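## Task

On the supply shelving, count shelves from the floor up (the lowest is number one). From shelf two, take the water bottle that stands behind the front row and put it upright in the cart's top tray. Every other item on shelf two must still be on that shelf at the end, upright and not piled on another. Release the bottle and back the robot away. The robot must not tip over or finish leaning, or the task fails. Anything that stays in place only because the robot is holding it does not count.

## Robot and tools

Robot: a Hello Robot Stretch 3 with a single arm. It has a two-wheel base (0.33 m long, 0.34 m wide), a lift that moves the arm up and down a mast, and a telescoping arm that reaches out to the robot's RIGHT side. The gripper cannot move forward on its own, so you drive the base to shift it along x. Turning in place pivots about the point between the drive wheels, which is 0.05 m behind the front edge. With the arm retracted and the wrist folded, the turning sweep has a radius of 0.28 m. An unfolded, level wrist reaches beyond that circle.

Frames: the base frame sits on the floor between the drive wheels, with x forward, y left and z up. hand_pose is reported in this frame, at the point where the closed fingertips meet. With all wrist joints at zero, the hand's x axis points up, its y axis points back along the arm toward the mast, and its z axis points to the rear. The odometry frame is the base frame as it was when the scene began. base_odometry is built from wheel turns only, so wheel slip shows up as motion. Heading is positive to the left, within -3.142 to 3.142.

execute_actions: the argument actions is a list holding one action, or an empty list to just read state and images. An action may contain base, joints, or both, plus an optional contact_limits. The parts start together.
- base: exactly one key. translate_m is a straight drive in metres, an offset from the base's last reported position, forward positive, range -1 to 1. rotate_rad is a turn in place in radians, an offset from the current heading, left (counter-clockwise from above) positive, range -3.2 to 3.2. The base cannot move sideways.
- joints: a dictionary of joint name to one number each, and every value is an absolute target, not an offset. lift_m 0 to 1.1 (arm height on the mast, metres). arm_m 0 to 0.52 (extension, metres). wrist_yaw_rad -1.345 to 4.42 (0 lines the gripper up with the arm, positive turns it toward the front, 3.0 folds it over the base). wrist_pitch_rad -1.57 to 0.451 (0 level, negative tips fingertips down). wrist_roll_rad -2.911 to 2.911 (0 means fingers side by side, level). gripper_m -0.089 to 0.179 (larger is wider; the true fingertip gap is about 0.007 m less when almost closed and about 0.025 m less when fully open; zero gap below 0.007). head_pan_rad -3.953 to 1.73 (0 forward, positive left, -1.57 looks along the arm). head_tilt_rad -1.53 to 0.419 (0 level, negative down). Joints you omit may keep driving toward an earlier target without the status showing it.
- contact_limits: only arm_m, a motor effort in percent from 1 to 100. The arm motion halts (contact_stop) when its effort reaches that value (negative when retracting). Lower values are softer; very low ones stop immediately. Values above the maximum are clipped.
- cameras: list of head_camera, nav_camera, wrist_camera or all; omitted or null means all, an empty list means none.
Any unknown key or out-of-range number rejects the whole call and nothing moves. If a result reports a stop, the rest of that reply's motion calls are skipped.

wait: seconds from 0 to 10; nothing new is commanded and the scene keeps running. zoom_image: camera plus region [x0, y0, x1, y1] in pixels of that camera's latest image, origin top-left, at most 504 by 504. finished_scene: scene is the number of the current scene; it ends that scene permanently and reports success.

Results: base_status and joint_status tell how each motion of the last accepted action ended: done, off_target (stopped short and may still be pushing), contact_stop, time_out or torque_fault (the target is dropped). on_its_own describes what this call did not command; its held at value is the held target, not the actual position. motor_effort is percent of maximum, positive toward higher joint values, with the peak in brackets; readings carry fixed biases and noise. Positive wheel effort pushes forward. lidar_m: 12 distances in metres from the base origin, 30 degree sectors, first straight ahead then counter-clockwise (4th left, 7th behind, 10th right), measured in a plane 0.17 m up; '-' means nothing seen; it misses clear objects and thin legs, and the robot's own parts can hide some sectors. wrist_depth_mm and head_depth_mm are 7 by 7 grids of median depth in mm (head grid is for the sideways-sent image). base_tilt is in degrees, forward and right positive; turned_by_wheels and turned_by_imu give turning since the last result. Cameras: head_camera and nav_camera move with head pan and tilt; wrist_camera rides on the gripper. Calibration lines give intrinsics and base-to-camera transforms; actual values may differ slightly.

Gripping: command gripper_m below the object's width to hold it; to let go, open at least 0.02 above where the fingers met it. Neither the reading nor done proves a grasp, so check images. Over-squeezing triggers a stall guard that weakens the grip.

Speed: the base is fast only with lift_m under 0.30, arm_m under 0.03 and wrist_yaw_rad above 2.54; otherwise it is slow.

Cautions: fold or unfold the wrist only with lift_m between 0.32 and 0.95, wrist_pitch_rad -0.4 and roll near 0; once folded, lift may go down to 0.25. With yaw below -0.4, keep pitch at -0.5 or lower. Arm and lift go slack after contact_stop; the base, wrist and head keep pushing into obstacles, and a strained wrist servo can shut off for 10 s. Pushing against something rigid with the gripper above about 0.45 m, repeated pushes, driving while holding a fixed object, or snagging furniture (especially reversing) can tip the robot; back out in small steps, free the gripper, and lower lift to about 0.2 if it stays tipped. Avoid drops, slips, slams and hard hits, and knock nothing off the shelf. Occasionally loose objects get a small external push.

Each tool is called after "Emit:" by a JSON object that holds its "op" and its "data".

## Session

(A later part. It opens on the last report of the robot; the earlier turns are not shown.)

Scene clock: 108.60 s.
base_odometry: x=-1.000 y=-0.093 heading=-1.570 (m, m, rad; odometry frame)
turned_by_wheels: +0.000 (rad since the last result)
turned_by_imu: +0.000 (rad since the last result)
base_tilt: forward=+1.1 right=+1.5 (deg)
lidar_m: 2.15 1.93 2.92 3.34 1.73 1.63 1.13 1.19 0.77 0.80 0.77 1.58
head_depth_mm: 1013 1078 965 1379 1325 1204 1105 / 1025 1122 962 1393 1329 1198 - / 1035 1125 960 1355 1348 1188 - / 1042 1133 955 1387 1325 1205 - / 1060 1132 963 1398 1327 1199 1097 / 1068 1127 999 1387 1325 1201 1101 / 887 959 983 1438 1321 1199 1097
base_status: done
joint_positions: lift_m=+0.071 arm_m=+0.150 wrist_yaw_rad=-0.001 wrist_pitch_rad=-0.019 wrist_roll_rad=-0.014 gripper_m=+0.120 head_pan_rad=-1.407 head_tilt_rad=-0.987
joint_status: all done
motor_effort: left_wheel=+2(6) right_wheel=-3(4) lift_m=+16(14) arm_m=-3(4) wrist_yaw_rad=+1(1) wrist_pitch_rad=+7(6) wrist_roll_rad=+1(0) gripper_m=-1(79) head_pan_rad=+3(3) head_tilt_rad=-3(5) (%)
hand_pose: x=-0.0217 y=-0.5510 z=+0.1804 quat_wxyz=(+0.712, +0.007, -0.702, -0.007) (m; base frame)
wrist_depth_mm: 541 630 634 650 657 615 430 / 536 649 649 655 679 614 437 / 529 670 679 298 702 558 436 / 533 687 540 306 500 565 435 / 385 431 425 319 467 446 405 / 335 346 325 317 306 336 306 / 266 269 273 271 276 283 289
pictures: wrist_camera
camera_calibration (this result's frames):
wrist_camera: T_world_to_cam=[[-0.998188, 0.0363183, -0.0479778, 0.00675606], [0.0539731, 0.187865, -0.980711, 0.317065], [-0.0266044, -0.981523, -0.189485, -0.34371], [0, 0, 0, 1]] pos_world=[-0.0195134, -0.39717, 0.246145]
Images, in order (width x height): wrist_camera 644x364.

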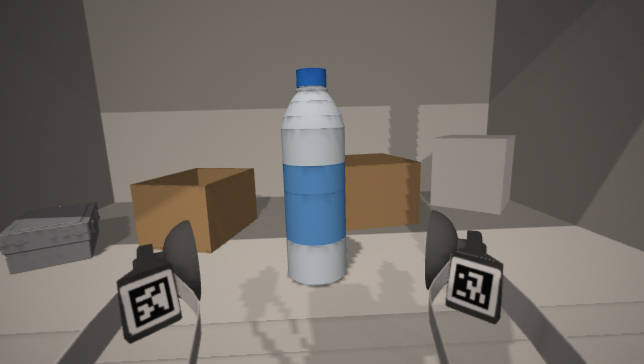

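Emit:
{"op": "execute_actions", "data": {"actions": [{"joints":{"arm_m":0.33,"head_pan_rad":-3.8,"head_tilt_rad":-0.35}}], "cameras": ["head_camera"]}}

Emit:
{"op": "execute_actions", "data": {"actions": [{"joints":{"gripper_m":0.03}}], "cameras": []}}

Emit:
{"op": "execute_actions", "data": {"actions": [{"joints":{"lift_m":0.11,"wrist_pitch_rad":0.05}}], "cameras": []}}

Emit:
{"op": "execute_actions", "data": {"actions": [{"joints":{"arm_m":0.0}}], "cameras": ["wrist_camera"]}}

Scene clock: 111.40 s.
base_odometry: x=-1.000 y=-0.093 heading=-1.570 (m, m, rad; odometry frame)
turned_by_wheels: +0.000 (rad since the last result)
turned_by_imu: +0.000 (rad since the last result)
base_tilt: forward=+1.1 right=+1.5 (deg)
lidar_m: 2.14 1.95 2.92 3.34 1.74 1.63 1.13 1.18 0.77 0.80 0.77 1.57
head_depth_mm: 2388 2573 2782 2942 - - - / 2184 2335 2538 2750 2247 1704 1388 / 1995 2127 2252 2135 2111 1712 1393 / 1824 1946 2081 2029 2093 1732 1397 / 1685 1795 1910 2025 2119 1742 1408 / 1568 1654 1752 1867 1988 1747 1409 / 1464 1551 1625 1713 1824 1743 1411
base_status: not commanded
joint_positions: lift_m=+0.071 arm_m=+0.330 wrist_yaw_rad=-0.001 wrist_pitch_rad=-0.019 wrist_roll_rad=-0.014 gripper_m=+0.120 head_pan_rad=-3.793 head_tilt_rad=-0.359
joint_status: all done
motor_effort: left_wheel=+3(3) right_wheel=-3(3) lift_m=+15(15) arm_m=+2(2) wrist_yaw_rad=+1(1) wrist_pitch_rad=+7(7) wrist_roll_rad=+0(1) gripper_m=+0(0) head_pan_rad=-2(37) head_tilt_rad=+3(28) (%)
hand_pose: x=-0.0217 y=-0.7303 z=+0.1804 quat_wxyz=(+0.712, +0.007, -0.702, -0.007) (m; base frame)
wrist_depth_mm: 462 464 474 125 488 486 430 / 479 486 476 119 504 518 435 / 487 501 499 114 515 514 413 / 498 504 515 118 326 396 369 / 236 260 320 122 300 390 379 / 238 228 307 126 298 329 306 / 244 235 244 131 239 229 236
pictures: head_camera (sideways: a quarter turn clockwise sets it upright)
camera_calibration (this result's frames):
head_camera: T_world_to_cam=[[0.259846, -0.251922, -0.93221, 1.23573], [-0.622489, -0.781718, 0.0377384, -0.0450723], [-0.738233, 0.570484, -0.359945, 0.434338], [0, 0, 0, 1]] pos_world=[-0.028516, 0.0282916, 1.31]
Images, in order (width x height): head_camera 896x504.

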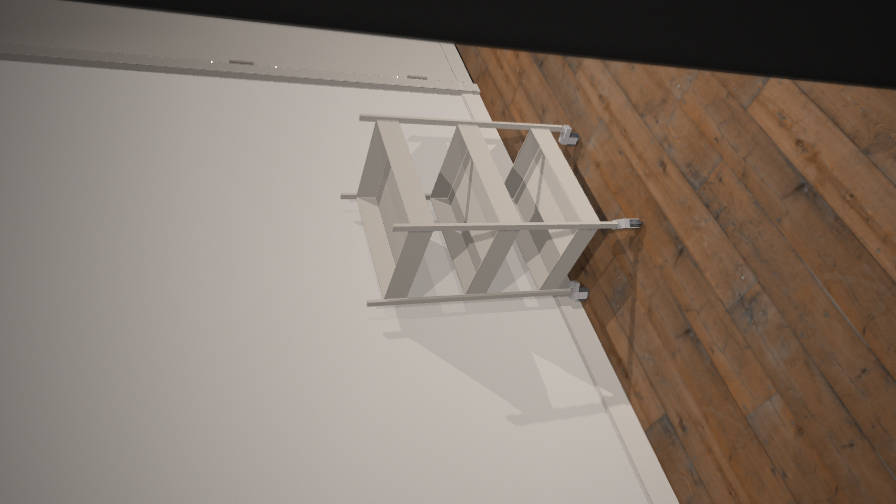

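Scene clock: 112.80 s.
base_odometry: x=-1.000 y=-0.093 heading=-1.570 (m, m, rad; odometry frame)
turned_by_wheels: +0.000 (rad since the last result)
turned_by_imu: +0.000 (rad since the last result)
base_tilt: forward=+1.1 right=+1.5 (deg)
lidar_m: 2.15 1.94 2.91 3.34 1.74 1.62 1.13 1.18 0.77 0.80 0.76 1.57
head_depth_mm: 2384 2539 2779 2918 - - - / 2173 2349 2558 2725 2234 1714 1393 / 1976 2130 2252 2142 2131 1723 1395 / 1801 1948 2086 2036 2095 1720 1392 / 1695 1777 1898 2019 2115 1732 1400 / 1564 1660 1750 1871 1978 1738 1411 / 1468 1534 1636 1714 1823 1746 1414
base_status: not commanded
joint_positions: lift_m=+0.071 arm_m=+0.330 wrist_yaw_rad=-0.004 wrist_pitch_rad=-0.019 wrist_roll_rad=-0.014 gripper_m=+0.031 head_pan_rad=-3.793 head_tilt_rad=-0.359
joint_status: all done
motor_effort: left_wheel=+2(3) right_wheel=+0(3) lift_m=+15(15) arm_m=+2(2) wrist_yaw_rad=+3(4) wrist_pitch_rad=+7(7) wrist_roll_rad=+0(0) gripper_m=-15(87) head_pan_rad=-3(3) head_tilt_rad=+3(3) (%)
hand_pose: x=-0.0225 y=-0.7304 z=+0.1804 quat_wxyz=(+0.712, +0.006, -0.702, -0.009) (m; base frame)
wrist_depth_mm: 459 463 464 122 491 500 424 / 477 481 484 116 494 512 427 / 492 501 494 112 515 529 406 / 505 505 347 115 321 387 370 / 234 261 298 120 302 391 375 / 235 235 131 124 - 312 306 / 243 236 234 129 233 239 235
pictures: none
No camera images: the call's "cameras" was empty. Leave "cameras" out to get every camera's image.

Scene clock: 113.97 s.
base_odometry: x=-1.000 y=-0.093 heading=-1.570 (m, m, rad; odometry frame)
turned_by_wheels: +0.000 (rad since the last result)
turned_by_imu: +0.000 (rad since the last result)
base_tilt: forward=+1.0 right=+1.5 (deg)
lidar_m: 2.14 1.94 2.92 3.34 1.74 1.62 1.13 1.19 0.78 0.69 0.76 1.57
head_depth_mm: 2391 2560 2782 2950 - - - / 2170 2360 2573 2714 2241 1711 1382 / 1981 2125 2265 2152 2129 1722 1396 / 1810 1954 2064 2037 2086 1734 1391 / 1696 1795 1891 2020 2120 1723 1403 / 1571 1653 1748 1864 1998 1736 1403 / 1461 1535 1636 1724 1830 1744 1407
base_status: not commanded
joint_positions: lift_m=+0.109 arm_m=+0.330 wrist_yaw_rad=-0.002 wrist_pitch_rad=-0.026 wrist_roll_rad=-0.014 gripper_m=+0.031 head_pan_rad=-3.793 head_tilt_rad=-0.359
joint_status: wrist_pitch_rad off_target (ended at -0.026, target +0.050); the others done
motor_effort: left_wheel=+2(2) right_wheel=-1(2) lift_m=+57(60) arm_m=+2(2) wrist_yaw_rad=+1(3) wrist_pitch_rad=+25(25) wrist_roll_rad=+1(0) gripper_m=-13(15) head_pan_rad=-3(3) head_tilt_rad=+4(4) (%)
hand_pose: x=-0.0218 y=-0.7302 z=+0.2170 quat_wxyz=(+0.712, +0.009, -0.702, -0.010) (m; base frame)
wrist_depth_mm: 458 463 467 122 483 487 426 / 476 478 485 117 496 506 425 / 489 496 499 113 507 524 427 / 498 523 509 116 524 407 382 / 504 385 217 120 312 401 386 / 244 250 130 123 - 374 367 / 252 240 280 127 289 286 284
pictures: none
No camera images: the call's "cameras" was empty. Leave "cameras" out to get every camera's image.

Scene clock: 117.60 s.
base_odometry: x=-1.000 y=-0.093 heading=-1.570 (m, m, rad; odometry frame)
turned_by_wheels: +0.000 (rad since the last result)
turned_by_imu: +0.001 (rad since the last result)
base_tilt: forward=+1.1 right=+1.4 (deg)
lidar_m: 2.15 1.95 2.92 3.34 1.73 1.63 1.13 1.19 0.77 0.36 0.76 1.57
head_depth_mm: 2376 2551 2775 2968 - - - / 2168 2358 2547 2719 2259 1716 1386 / 1980 2123 2260 2133 2140 1726 1399 / 1817 1939 2068 2025 2078 1731 1399 / 1682 1785 1900 2041 2118 1732 1397 / 1561 1657 1744 1864 2006 1733 1405 / 1468 1536 1630 1718 1833 1746 1413
base_status: not commanded
joint_positions: lift_m=+0.109 arm_m=+0.000 wrist_yaw_rad=-0.001 wrist_pitch_rad=-0.026 wrist_roll_rad=-0.014 gripper_m=+0.031 head_pan_rad=-3.793 head_tilt_rad=-0.359
joint_status: all done
motor_effort: left_wheel=+2(2) right_wheel=-2(2) lift_m=+56(56) arm_m=-3(5) wrist_yaw_rad=+1(1) wrist_pitch_rad=+25(25) wrist_roll_rad=+1(1) gripper_m=-14(15) head_pan_rad=-3(3) head_tilt_rad=+2(4) (%)
hand_pose: x=-0.0217 y=-0.4008 z=+0.2170 quat_wxyz=(+0.712, +0.009, -0.702, -0.010) (m; base frame)
wrist_depth_mm: 523 700 756 123 781 630 436 / 532 761 779 117 834 645 435 / 526 793 791 112 839 641 440 / 519 778 548 115 701 648 434 / 504 531 331 120 542 542 451 / 415 420 130 123 140 440 456 / 420 415 391 128 405 396 388
pictures: wrist_camera
camera_calibration (this result's frames):
wrist_camera: T_world_to_cam=[[-0.998189, 0.0365939, -0.0477372, 0.00312994], [0.0539704, 0.194521, -0.979412, 0.327167], [-0.0265546, -0.980215, -0.196144, -0.187368], [0, 0, 0, 1]] pos_world=[-0.0195086, -0.247417, 0.28383]
Images, in order (width x height): wrist_camera 644x364.

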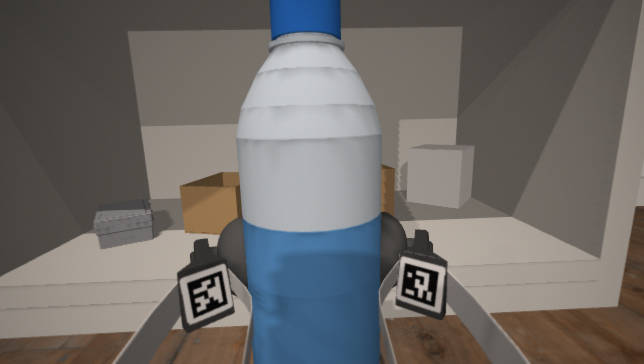

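Emit:
{"op": "execute_actions", "data": {"actions": [{"base":{"rotate_rad":-1.02},"joints":{"lift_m":0.4}}], "cameras": []}}

Emit:
{"op": "execute_actions", "data": {"actions": [{"base":{"translate_m":-1.0},"joints":{"lift_m":0.85}}], "cameras": []}}

Emit:
{"op": "execute_actions", "data": {"actions": [{"base":{"translate_m":-0.6}}], "cameras": []}}

Emit:
{"op": "execute_actions", "data": {"actions": [{"base":{"rotate_rad":-0.55},"joints":{"head_pan_rad":-1.57,"head_tilt_rad":-0.8}}], "cameras": ["head_camera","wrist_camera"]}}

Scene clock: 121.80 s.
base_odometry: x=-1.000 y=-0.093 heading=-2.590 (m, m, rad; odometry frame)
turned_by_wheels: -1.020 (rad since the last result)
turned_by_imu: -1.007 (rad since the last result)
base_tilt: forward=+1.1 right=+1.5 (deg)
lidar_m: 0.77 1.63 2.15 1.94 2.94 3.34 1.69 1.63 1.13 1.20 0.78 0.80
head_depth_mm: 3282 3540 3763 3224 - - - / 3269 3463 3731 3222 2230 1714 1382 / 3196 3345 3440 3277 2271 1721 1389 / 3173 3298 3398 3310 2273 1731 1398 / 3098 3261 3271 3360 2296 1726 1403 / 3091 3235 3257 3305 2301 1732 1405 / 3031 3211 3440 3362 2315 1756 1404
base_status: done
joint_positions: lift_m=+0.399 arm_m=+0.000 wrist_yaw_rad=+0.000 wrist_pitch_rad=-0.027 wrist_roll_rad=-0.014 gripper_m=+0.031 head_pan_rad=-3.793 head_tilt_rad=-0.359
joint_status: all done
motor_effort: left_wheel=+3(9) right_wheel=-3(7) lift_m=+56(61) arm_m=-3(4) wrist_yaw_rad=+0(1) wrist_pitch_rad=+25(25) wrist_roll_rad=+1(0) gripper_m=-14(14) head_pan_rad=-3(3) head_tilt_rad=+4(2) (%)
hand_pose: x=-0.0215 y=-0.4008 z=+0.5069 quat_wxyz=(+0.712, +0.010, -0.702, -0.010) (m; base frame)
wrist_depth_mm: 428 958 - 123 - - - / 443 976 - 117 - - - / 441 - - 113 - - - / 459 - - 116 904 801 - / 505 - - 119 900 813 - / 536 975 131 124 - 845 - / 593 756 796 128 804 772 782
pictures: none
No camera images: the call's "cameras" was empty. Leave "cameras" out to get every camera's image.

Scene clock: 132.87 s.
base_odometry: x=-0.148 y=+0.431 heading=-2.590 (m, m, rad; odometry frame)
turned_by_wheels: +0.000 (rad since the last result)
turned_by_imu: +0.004 (rad since the last result)
base_tilt: forward=+1.1 right=+1.5 (deg)
lidar_m: 1.76 2.75 2.35 2.75 2.56 2.50 0.96 0.72 1.05 1.15 1.04 1.50
head_depth_mm: 2525 2628 2588 2760 - - - / 2493 2591 2554 2728 2226 1719 1516 / 2466 2582 2518 2752 2265 1837 - / 2393 2542 2465 2663 2274 - - / 2396 2540 2723 2904 2280 - - / 2336 2498 2726 2881 2282 1805 - / 2307 2459 2675 2802 2291 1748 -
base_status: done
joint_positions: lift_m=+0.849 arm_m=+0.000 wrist_yaw_rad=+0.000 wrist_pitch_rad=-0.027 wrist_roll_rad=-0.014 gripper_m=+0.031 head_pan_rad=-3.793 head_tilt_rad=-0.359
joint_status: all done
motor_effort: left_wheel=+4(4) right_wheel=-3(8) lift_m=+57(59) arm_m=-4(4) wrist_yaw_rad=+0(1) wrist_pitch_rad=+25(25) wrist_roll_rad=+1(0) gripper_m=-14(14) head_pan_rad=-2(2) head_tilt_rad=+4(5) (%)
hand_pose: x=-0.0215 y=-0.4008 z=+0.9569 quat_wxyz=(+0.712, +0.010, -0.702, -0.010) (m; base frame)
wrist_depth_mm: - - - 123 800 704 640 / - - - 117 826 728 644 / - - - 112 821 751 669 / - - - 115 835 765 682 / - - - 120 839 793 705 / - - 130 124 139 821 720 / - 907 919 129 930 826 740
pictures: none
No camera images: the call's "cameras" was empty. Leave "cameras" out to get every camera's image.

Scene clock: 139.93 s.
base_odometry: x=+0.363 y=+0.745 heading=-2.590 (m, m, rad; odometry frame)
turned_by_wheels: +0.000 (rad since the last result)
turned_by_imu: +0.002 (rad since the last result)
base_tilt: forward=+1.1 right=+1.5 (deg)
lidar_m: 2.33 2.76 2.69 2.81 2.04 2.09 1.11 0.39 0.38 0.40 1.16 1.38
head_depth_mm: 2059 2187 2033 2246 - - - / 2017 2138 2033 2198 2249 1703 1508 / 1992 2120 2057 2197 2266 1841 - / 1955 2108 2256 2447 2252 - - / 1933 2093 2235 2412 2268 - - / 1906 2044 2179 2382 2303 1799 - / 1888 2018 2160 2339 2286 1752 -
base_status: done
joint_positions: lift_m=+0.849 arm_m=+0.000 wrist_yaw_rad=+0.000 wrist_pitch_rad=-0.027 wrist_roll_rad=-0.014 gripper_m=+0.031 head_pan_rad=-3.793 head_tilt_rad=-0.359
joint_status: not commanded
motor_effort: left_wheel=+3(3) right_wheel=-3(8) lift_m=+56(57) arm_m=-4(4) wrist_yaw_rad=+0(0) wrist_pitch_rad=+25(25) wrist_roll_rad=+0(1) gripper_m=-15(15) head_pan_rad=-2(3) head_tilt_rad=+5(4) (%)
hand_pose: x=-0.0215 y=-0.4008 z=+0.9569 quat_wxyz=(+0.712, +0.010, -0.702, -0.010) (m; base frame)
wrist_depth_mm: - 861 707 122 521 462 415 / - 895 727 116 530 475 418 / - 973 769 112 535 490 436 / - - 819 116 562 496 444 / - - 485 119 550 513 454 / - - 130 124 139 520 467 / - - 934 128 502 459 449
pictures: none
No camera images: the call's "cameras" was empty. Leave "cameras" out to get every camera's image.

Scene clock: 141.93 s.
base_odometry: x=+0.363 y=+0.745 heading=-3.140 (m, m, rad; odometry frame)
turned_by_wheels: -0.550 (rad since the last result)
turned_by_imu: -0.543 (rad since the last result)
base_tilt: forward=+1.1 right=+1.5 (deg)
lidar_m: 1.38 2.32 2.77 2.69 2.82 2.05 2.03 1.13 0.39 0.38 0.40 1.13
head_depth_mm: 693 800 940 1151 1364 - 1082 / 687 793 909 1072 727 - 1095 / 685 783 884 816 728 - 1109 / 680 780 409 465 - 990 1134 / 677 776 893 823 744 937 1126 / 674 772 884 841 731 938 1128 / 670 767 878 836 715 1207 1127
base_status: done
joint_positions: lift_m=+0.849 arm_m=+0.000 wrist_yaw_rad=+0.000 wrist_pitch_rad=-0.027 wrist_roll_rad=-0.014 gripper_m=+0.031 head_pan_rad=-1.577 head_tilt_rad=-0.790
joint_status: all done
motor_effort: left_wheel=+2(10) right_wheel=-2(8) lift_m=+57(56) arm_m=-4(3) wrist_yaw_rad=+0(0) wrist_pitch_rad=+25(25) wrist_roll_rad=+0(1) gripper_m=-15(13) head_pan_rad=+3(37) head_tilt_rad=-3(25) (%)
hand_pose: x=-0.0215 y=-0.4008 z=+0.9569 quat_wxyz=(+0.712, +0.010, -0.702, -0.010) (m; base frame)
wrist_depth_mm: 491 490 491 123 508 517 515 / 513 514 508 117 523 532 539 / 522 523 510 113 544 547 546 / 537 535 537 115 562 558 569 / 544 566 350 119 570 592 593 / 575 579 130 124 - 603 619 / 592 511 502 128 488 626 641
pictures: head_camera (sideways: a quarter turn clockwise sets it upright), wrist_camera
camera_calibration (this result's frames):
head_camera: T_world_to_cam=[[0.0474516, 0.715453, -0.697047, 0.930411], [0.998816, -0.0414842, 0.025415, -0.0389005], [-0.0107332, -0.697428, -0.716575, 0.893886], [0, 0, 0, 1]] pos_world=[0.00429924, -0.0438584, 1.29006]
wrist_camera: T_world_to_cam=[[-0.998216, 0.0358999, -0.0477167, 0.0383331], [0.053829, 0.195085, -0.979308, 1.05189], [-0.0258482, -0.980129, -0.19667, -0.0416739], [0, 0, 0, 1]] pos_world=[-0.0194349, -0.247431, 1.02376]
Images, in order (width x height): head_camera 896x504, wrist_camera 644x364.

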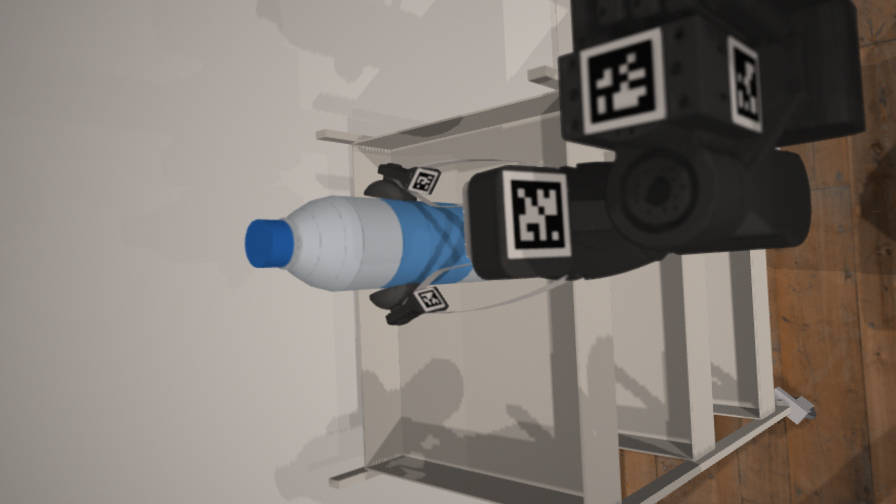

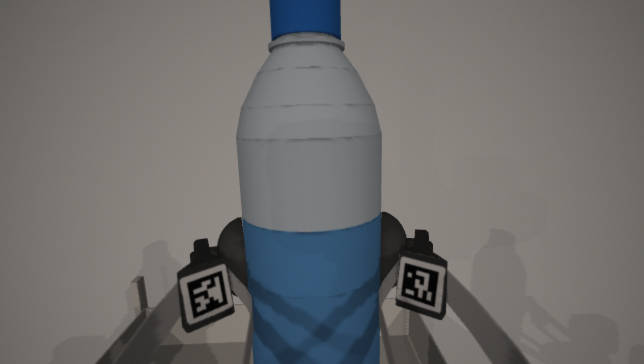

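Emit:
{"op": "execute_actions", "data": {"actions": [{"joints":{"arm_m":0.17}}], "cameras": []}}

Emit:
{"op": "execute_actions", "data": {"actions": [{"joints":{"lift_m":0.71}}], "cameras": ["head_camera"]}}

Scene clock: 144.63 s.
base_odometry: x=+0.363 y=+0.745 heading=-3.140 (m, m, rad; odometry frame)
turned_by_wheels: +0.000 (rad since the last result)
turned_by_imu: +0.000 (rad since the last result)
base_tilt: forward=+1.1 right=+1.4 (deg)
lidar_m: 1.38 2.33 2.76 2.68 2.81 2.05 2.04 1.13 0.39 0.38 0.39 1.13
head_depth_mm: 693 797 919 - - 1247 1127 / 689 790 886 - 737 1231 1130 / 684 787 - - 745 1065 1129 / 681 533 - 820 744 935 1130 / 677 777 889 839 745 937 1129 / 672 770 889 842 730 933 1125 / 670 767 878 837 716 1214 1139
base_status: not commanded
joint_positions: lift_m=+0.849 arm_m=+0.170 wrist_yaw_rad=+0.000 wrist_pitch_rad=-0.027 wrist_roll_rad=-0.014 gripper_m=+0.031 head_pan_rad=-1.577 head_tilt_rad=-0.790
joint_status: all done
motor_effort: left_wheel=+2(3) right_wheel=-3(2) lift_m=+57(56) arm_m=+3(2) wrist_yaw_rad=+0(0) wrist_pitch_rad=+25(25) wrist_roll_rad=+1(1) gripper_m=-15(13) head_pan_rad=+3(2) head_tilt_rad=-4(3) (%)
hand_pose: x=-0.0215 y=-0.5701 z=+0.9569 quat_wxyz=(+0.712, +0.010, -0.702, -0.010) (m; base frame)
wrist_depth_mm: 337 341 339 122 349 356 357 / 352 350 351 117 361 366 365 / 360 361 362 113 372 378 383 / 371 376 370 116 386 394 396 / 387 390 261 120 395 404 411 / 396 407 131 123 - 412 422 / 408 415 418 128 429 434 448
pictures: none
No camera images: the call's "cameras" was empty. Leave "cameras" out to get every camera's image.

Scene clock: 146.73 s.
base_odometry: x=+0.363 y=+0.745 heading=-3.140 (m, m, rad; odometry frame)
turned_by_wheels: +0.000 (rad since the last result)
turned_by_imu: +0.000 (rad since the last result)
base_tilt: forward=+1.0 right=+1.5 (deg)
lidar_m: 1.38 2.33 2.76 2.69 2.82 2.05 2.04 1.13 0.40 0.38 0.40 1.13
head_depth_mm: 693 795 943 1148 1386 1296 - / 690 793 916 1078 - 1208 1129 / 684 786 888 864 - 1065 1127 / 681 782 652 689 763 935 1129 / 676 779 894 843 745 937 1133 / 673 772 888 840 730 938 1128 / 669 765 877 835 716 1211 1134
base_status: not commanded
joint_positions: lift_m=+0.711 arm_m=+0.170 wrist_yaw_rad=+0.000 wrist_pitch_rad=-0.027 wrist_roll_rad=-0.014 gripper_m=+0.031 head_pan_rad=-1.577 head_tilt_rad=-0.790
joint_status: all done
motor_effort: left_wheel=+3(3) right_wheel=-3(3) lift_m=+21(46) arm_m=+2(2) wrist_yaw_rad=+0(0) wrist_pitch_rad=+25(25) wrist_roll_rad=+0(1) gripper_m=-15(14) head_pan_rad=+3(3) head_tilt_rad=-2(3) (%)
hand_pose: x=-0.0215 y=-0.5701 z=+0.8183 quat_wxyz=(+0.712, +0.010, -0.702, -0.010) (m; base frame)
wrist_depth_mm: 337 339 344 123 345 356 358 / 349 351 354 117 359 367 369 / 358 364 368 113 377 377 379 / 371 372 370 115 388 389 391 / 385 387 263 119 403 404 406 / 308 312 131 123 - 415 424 / 310 313 307 128 309 270 438
pictures: head_camera (sideways: a quarter turn clockwise sets it upright)
camera_calibration (this result's frames):
head_camera: T_world_to_cam=[[0.0473136, 0.715485, -0.697025, 0.930382], [0.998824, -0.0412921, 0.0254139, -0.0388992], [-0.0105984, -0.697407, -0.716597, 0.893914], [0, 0, 0, 1]] pos_world=[0.00430771, -0.0438584, 1.29006]
Images, in order (width x height): head_camera 896x504.

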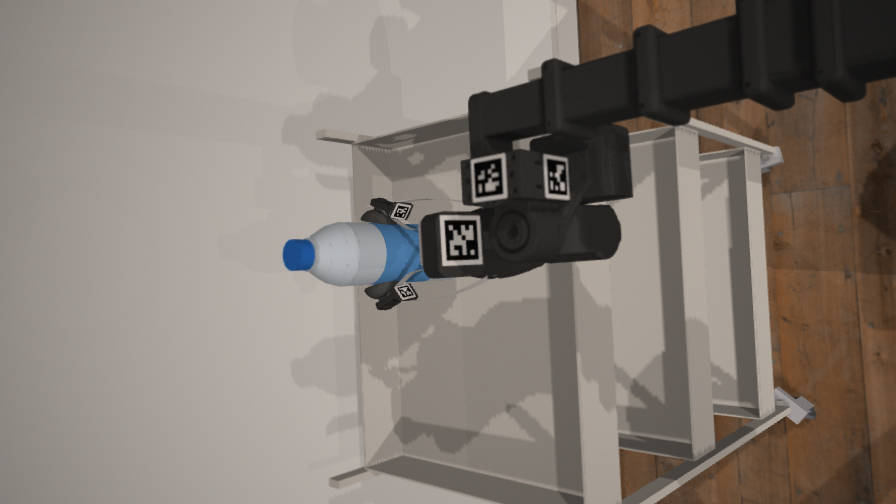

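Emit:
{"op": "execute_actions", "data": {"actions": [{"base":{"translate_m":0.05},"joints":{"lift_m":0.685}}], "cameras": []}}

Scene clock: 148.30 s.
base_odometry: x=+0.313 y=+0.745 heading=-3.140 (m, m, rad; odometry frame)
turned_by_wheels: +0.000 (rad since the last result)
turned_by_imu: +0.000 (rad since the last result)
base_tilt: forward=+1.1 right=+1.5 (deg)
lidar_m: 1.34 2.28 3.08 2.68 2.91 2.10 2.09 1.13 0.39 0.38 0.40 1.13
head_depth_mm: 691 796 944 1144 1317 1297 - / 687 791 891 817 - 1087 1127 / 683 789 888 861 - 1072 1123 / 681 783 853 706 744 934 1131 / 677 777 888 843 744 937 1131 / 673 771 886 842 730 936 1126 / 670 767 899 1053 708 1252 1137
base_status: done
joint_positions: lift_m=+0.686 arm_m=+0.170 wrist_yaw_rad=+0.000 wrist_pitch_rad=-0.027 wrist_roll_rad=-0.014 gripper_m=+0.031 head_pan_rad=-1.577 head_tilt_rad=-0.790
joint_status: all done
motor_effort: left_wheel=+3(9) right_wheel=-3(5) lift_m=+20(21) arm_m=+3(3) wrist_yaw_rad=+0(0) wrist_pitch_rad=+25(25) wrist_roll_rad=+0(0) gripper_m=-14(15) head_pan_rad=+3(3) head_tilt_rad=-4(3) (%)
hand_pose: x=-0.0215 y=-0.5701 z=+0.7932 quat_wxyz=(+0.712, +0.010, -0.702, -0.010) (m; base frame)
wrist_depth_mm: 338 335 338 123 354 353 359 / 348 354 353 117 363 364 367 / 364 364 360 112 373 382 378 / 372 376 369 115 384 393 394 / 383 389 259 119 397 317 408 / 289 308 130 123 139 315 409 / 264 288 270 127 276 274 225
pictures: none
No camera images: the call's "cameras" was empty. Leave "cameras" out to get every camera's image.

Emit:
{"op": "execute_actions", "data": {"actions": [{"joints":{"lift_m":0.658}}], "cameras": []}}

Scene clock: 149.50 s.
base_odometry: x=+0.313 y=+0.745 heading=-3.140 (m, m, rad; odometry frame)
turned_by_wheels: +0.000 (rad since the last result)
turned_by_imu: +0.000 (rad since the last result)
base_tilt: forward=+1.1 right=+1.4 (deg)
lidar_m: 1.34 2.28 3.08 2.68 2.91 2.10 2.09 1.13 0.40 0.38 0.40 1.13
head_depth_mm: 693 800 943 1143 1313 1267 - / 689 793 894 817 - 1087 1130 / 683 791 887 839 - 1082 1134 / 679 783 861 713 748 1051 1130 / 678 777 893 838 748 939 1132 / 674 772 884 842 730 937 1127 / 672 767 900 1056 711 1262 1135
base_status: not commanded
joint_positions: lift_m=+0.660 arm_m=+0.170 wrist_yaw_rad=+0.000 wrist_pitch_rad=+0.007 wrist_roll_rad=-0.013 gripper_m=+0.031 head_pan_rad=-1.577 head_tilt_rad=-0.790
joint_status: lift_m contact_stop (moved -0.025 of -0.028)
on_its_own: lift_m is slack since a contact_stop, until your next command for it
motor_effort: left_wheel=+2(3) right_wheel=+0(3) lift_m=+33(33) arm_m=+3(3) wrist_yaw_rad=+0(0) wrist_pitch_rad=+14(25) wrist_roll_rad=+0(0) gripper_m=-15(14) head_pan_rad=+3(4) head_tilt_rad=-3(5) (%)
hand_pose: x=-0.0215 y=-0.5710 z=+0.7766 quat_wxyz=(+0.712, -0.002, -0.702, +0.002) (m; base frame)
wrist_depth_mm: 346 349 347 123 355 358 361 / 352 360 357 117 370 369 365 / 357 364 362 113 377 378 386 / 369 372 373 116 384 384 393 / 378 378 221 119 393 308 404 / 284 305 130 124 - 312 245 / 258 272 252 128 259 257 225
pictures: none
No camera images: the call's "cameras" was empty. Leave "cameras" out to get every camera's image.

Emit:
{"op": "execute_actions", "data": {"actions": [{"joints":{"lift_m":0.665,"wrist_pitch_rad":-0.06}}], "cameras": ["head_camera","wrist_camera"]}}

Scene clock: 150.23 s.
base_odometry: x=+0.313 y=+0.745 heading=-3.140 (m, m, rad; odometry frame)
turned_by_wheels: +0.000 (rad since the last result)
turned_by_imu: +0.000 (rad since the last result)
base_tilt: forward=+1.1 right=+1.4 (deg)
lidar_m: 1.34 2.28 3.09 2.68 2.91 2.10 2.09 1.13 0.40 0.38 0.40 1.13
head_depth_mm: 695 798 943 1146 1322 1268 - / 687 792 895 815 - 1085 1128 / 685 787 886 838 - 1084 1131 / 681 781 877 712 746 1049 1133 / 677 776 892 840 745 934 1135 / 674 774 885 844 730 937 1126 / 670 768 898 1056 710 1257 1135
base_status: not commanded
joint_positions: lift_m=+0.665 arm_m=+0.170 wrist_yaw_rad=+0.000 wrist_pitch_rad=-0.055 wrist_roll_rad=-0.012 gripper_m=+0.031 head_pan_rad=-1.577 head_tilt_rad=-0.790
joint_status: all done
motor_effort: left_wheel=+2(2) right_wheel=-2(3) lift_m=+44(47) arm_m=+0(3) wrist_yaw_rad=+0(0) wrist_pitch_rad=-1(12) wrist_roll_rad=+0(0) gripper_m=-15(15) head_pan_rad=+3(3) head_tilt_rad=-3(4) (%)
hand_pose: x=-0.0216 y=-0.5694 z=+0.7652 quat_wxyz=(+0.711, +0.020, -0.702, -0.020) (m; base frame)
wrist_depth_mm: 334 340 341 122 346 351 355 / 346 352 354 116 357 364 368 / 360 364 360 112 368 381 378 / 370 378 378 114 386 393 394 / 345 307 217 119 312 306 410 / 271 308 130 123 139 290 223 / 248 248 232 128 236 236 214
pictures: head_camera (sideways: a quarter turn clockwise sets it upright), wrist_camera
camera_calibration (this result's frames):
head_camera: T_world_to_cam=[[0.0472919, 0.715682, -0.696823, 0.93012], [0.998825, -0.0412673, 0.025404, -0.0388863], [-0.0105748, -0.697206, -0.716793, 0.894169], [0, 0, 0, 1]] pos_world=[0.00430913, -0.0438551, 1.29005]
wrist_camera: T_world_to_cam=[[-0.99815, 0.0374625, -0.0478963, 0.0362244], [0.0550511, 0.222222, -0.973441, 0.908125], [-0.025824, -0.974276, -0.223873, -0.220457], [0, 0, 0, 1]] pos_world=[-0.019529, -0.417949, 0.836386]
Images, in order (width x height): head_camera 896x504, wrist_camera 644x364.

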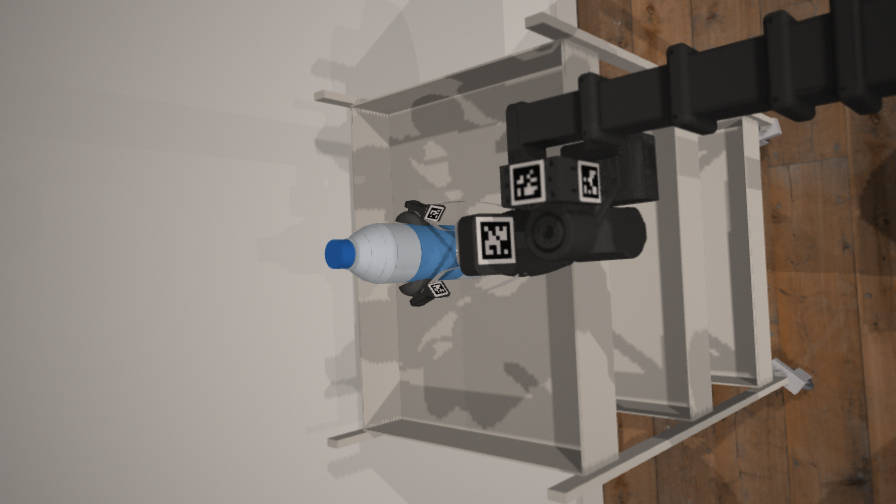

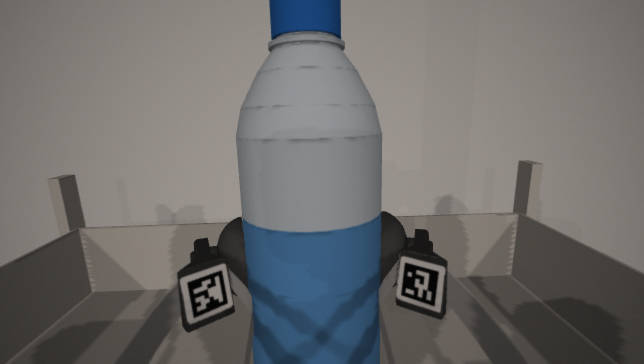

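Supported now. Release, lift, retract.

Emit:
{"op": "execute_actions", "data": {"actions": [{"joints":{"gripper_m":0.12}}], "cameras": []}}

Emit:
{"op": "execute_actions", "data": {"actions": [{"joints":{"lift_m":0.70,"wrist_pitch_rad":0.0}}], "cameras": []}}

Emit:
{"op": "execute_actions", "data": {"actions": [{"joints":{"arm_m":0.0}}], "cameras": []}}

Emit:
{"op": "execute_actions", "data": {"actions": [{"joints":{"lift_m":0.95}}], "cameras": ["head_camera"]}}

Scene clock: 153.40 s.
base_odometry: x=+0.313 y=+0.745 heading=-3.140 (m, m, rad; odometry frame)
turned_by_wheels: +0.000 (rad since the last result)
turned_by_imu: +0.000 (rad since the last result)
base_tilt: forward=+1.1 right=+1.5 (deg)
lidar_m: 1.34 2.28 3.10 2.68 2.92 2.10 2.09 1.13 0.40 0.38 0.40 1.13
head_depth_mm: 693 796 944 1153 1315 1272 - / 687 792 890 818 - 1092 1128 / 686 786 887 838 - 1082 1132 / 682 780 877 719 738 1047 1132 / 676 777 893 837 746 933 1133 / 672 772 883 844 729 939 1125 / 672 765 897 1059 709 1258 1136
base_status: not commanded
joint_positions: lift_m=+0.665 arm_m=+0.170 wrist_yaw_rad=+0.000 wrist_pitch_rad=-0.055 wrist_roll_rad=-0.012 gripper_m=+0.120 head_pan_rad=-1.577 head_tilt_rad=-0.790
joint_status: all done
motor_effort: left_wheel=+2(2) right_wheel=-2(2) lift_m=+44(45) arm_m=+0(1) wrist_yaw_rad=+0(0) wrist_pitch_rad=-1(2) wrist_roll_rad=+0(0) gripper_m=+1(81) head_pan_rad=+4(2) head_tilt_rad=-3(4) (%)
hand_pose: x=-0.0216 y=-0.5694 z=+0.7651 quat_wxyz=(+0.711, +0.020, -0.702, -0.020) (m; base frame)
wrist_depth_mm: 338 338 339 116 346 352 355 / 354 347 349 112 355 364 364 / 363 360 362 108 372 375 380 / 372 374 373 111 389 390 396 / 340 380 303 116 307 311 407 / 273 309 298 120 288 290 224 / 249 235 234 125 237 228 214
pictures: none
No camera images: the call's "cameras" was empty. Leave "cameras" out to get every camera's image.

Scene clock: 154.53 s.
base_odometry: x=+0.313 y=+0.745 heading=-3.140 (m, m, rad; odometry frame)
turned_by_wheels: +0.000 (rad since the last result)
turned_by_imu: +0.000 (rad since the last result)
base_tilt: forward=+1.0 right=+1.4 (deg)
lidar_m: 1.34 2.29 3.10 2.68 2.91 2.10 2.09 1.13 0.40 0.38 0.40 1.13
head_depth_mm: 695 797 946 1149 1323 1299 - / 689 794 896 837 - 1088 1120 / 685 788 888 859 - 1070 1132 / 680 784 875 703 763 1048 1130 / 676 776 891 844 745 933 1129 / 674 775 886 841 731 938 1124 / 672 770 895 1056 709 1259 1137
base_status: not commanded
joint_positions: lift_m=+0.699 arm_m=+0.170 wrist_yaw_rad=+0.000 wrist_pitch_rad=-0.024 wrist_roll_rad=-0.012 gripper_m=+0.120 head_pan_rad=-1.577 head_tilt_rad=-0.790
joint_status: all done
motor_effort: left_wheel=+2(2) right_wheel=-2(2) lift_m=+52(54) arm_m=+1(0) wrist_yaw_rad=+0(0) wrist_pitch_rad=+8(10) wrist_roll_rad=+0(0) gripper_m=+0(1) head_pan_rad=+3(3) head_tilt_rad=-4(3) (%)
hand_pose: x=-0.0215 y=-0.5705 z=+0.8077 quat_wxyz=(+0.712, +0.009, -0.702, -0.009) (m; base frame)
wrist_depth_mm: 341 341 348 351 352 350 355 / 349 351 355 358 362 365 371 / 362 366 362 127 377 380 379 / 374 375 376 122 385 393 397 / 379 386 382 117 395 397 405 / 387 309 312 119 317 291 419 / 260 299 292 123 297 283 225
pictures: none
No camera images: the call's "cameras" was empty. Leave "cameras" out to get every camera's image.

Scene clock: 157.03 s.
base_odometry: x=+0.313 y=+0.745 heading=-3.140 (m, m, rad; odometry frame)
turned_by_wheels: +0.000 (rad since the last result)
turned_by_imu: +0.000 (rad since the last result)
base_tilt: forward=+1.1 right=+1.5 (deg)
lidar_m: 1.34 2.28 3.09 2.69 2.91 2.10 2.09 1.13 0.39 0.38 0.40 1.13
head_depth_mm: 693 798 939 1152 1310 1296 - / 689 795 892 818 744 904 - / 685 788 888 841 737 934 - / 681 780 877 752 735 1054 1130 / 676 776 892 839 738 934 1129 / 672 771 885 843 728 936 1126 / 670 768 901 1053 710 1263 1127
base_status: not commanded
joint_positions: lift_m=+0.699 arm_m=+0.000 wrist_yaw_rad=+0.000 wrist_pitch_rad=-0.024 wrist_roll_rad=-0.012 gripper_m=+0.120 head_pan_rad=-1.577 head_tilt_rad=-0.790
joint_status: all done
motor_effort: left_wheel=+2(2) right_wheel=-2(2) lift_m=+52(52) arm_m=-3(3) wrist_yaw_rad=+0(0) wrist_pitch_rad=+8(8) wrist_roll_rad=+0(0) gripper_m=-1(1) head_pan_rad=+3(2) head_tilt_rad=-3(5) (%)
hand_pose: x=-0.0215 y=-0.4009 z=+0.8077 quat_wxyz=(+0.712, +0.009, -0.702, -0.009) (m; base frame)
wrist_depth_mm: 488 502 507 504 503 517 517 / 510 504 520 511 528 533 533 / 513 522 529 526 542 557 540 / 545 540 541 291 565 559 560 / 560 550 484 297 479 581 597 / 569 331 401 311 380 310 610 / 260 296 307 307 300 284 235
pictures: none
No camera images: the call's "cameras" was empty. Leave "cameras" out to get every camera's image.

Scene clock: 160.13 s.
base_odometry: x=+0.313 y=+0.745 heading=-3.140 (m, m, rad; odometry frame)
turned_by_wheels: +0.000 (rad since the last result)
turned_by_imu: +0.000 (rad since the last result)
base_tilt: forward=+1.0 right=+1.4 (deg)
lidar_m: 1.34 2.28 3.09 2.68 2.91 2.10 2.09 1.13 0.40 0.38 0.40 1.13
head_depth_mm: 694 798 920 - - - 1115 / 688 791 894 - - - 1130 / 686 787 - - - 1092 1131 / 681 781 867 - 738 1055 1130 / 679 777 891 837 746 935 1135 / 674 772 883 842 731 935 1125 / 671 768 897 1052 711 1257 1139
base_status: not commanded
joint_positions: lift_m=+0.949 arm_m=+0.000 wrist_yaw_rad=+0.000 wrist_pitch_rad=-0.023 wrist_roll_rad=-0.012 gripper_m=+0.120 head_pan_rad=-1.577 head_tilt_rad=-0.790
joint_status: all done
motor_effort: left_wheel=+2(2) right_wheel=-2(2) lift_m=+51(51) arm_m=-4(4) wrist_yaw_rad=+0(0) wrist_pitch_rad=+8(8) wrist_roll_rad=+0(0) gripper_m=+0(0) head_pan_rad=+3(3) head_tilt_rad=-3(3) (%)
hand_pose: x=-0.0215 y=-0.4009 z=+1.0579 quat_wxyz=(+0.712, +0.008, -0.702, -0.009) (m; base frame)
wrist_depth_mm: 503 503 503 505 507 515 523 / 506 518 520 517 528 532 534 / 523 529 532 534 547 560 554 / 529 546 553 555 558 564 566 / 551 552 556 566 567 582 581 / 575 582 590 585 604 590 618 / 584 610 602 600 615 635 622
pictures: head_camera (sideways: a quarter turn clockwise sets it upright)
camera_calibration (this result's frames):
head_camera: T_world_to_cam=[[0.0472559, 0.715763, -0.696742, 0.930014], [0.998827, -0.0412192, 0.0254, -0.0388811], [-0.0105388, -0.697125, -0.716872, 0.894271], [0, 0, 0, 1]] pos_world=[0.00431138, -0.0438539, 1.29005]
Images, in order (width x height): head_camera 896x504.

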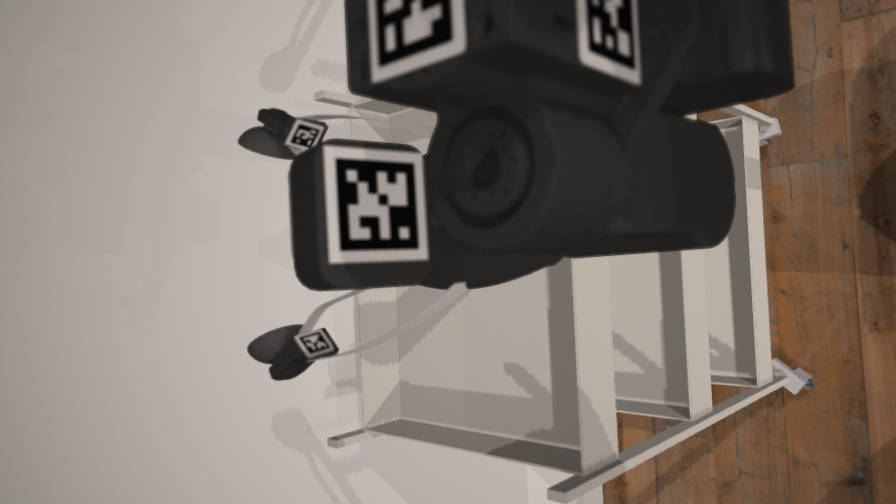

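Depth showed the bottle standing upright after release.

Emit:
{"op": "finished_scene", "data": {"scene": 1}}

The scene is finished: the task was done.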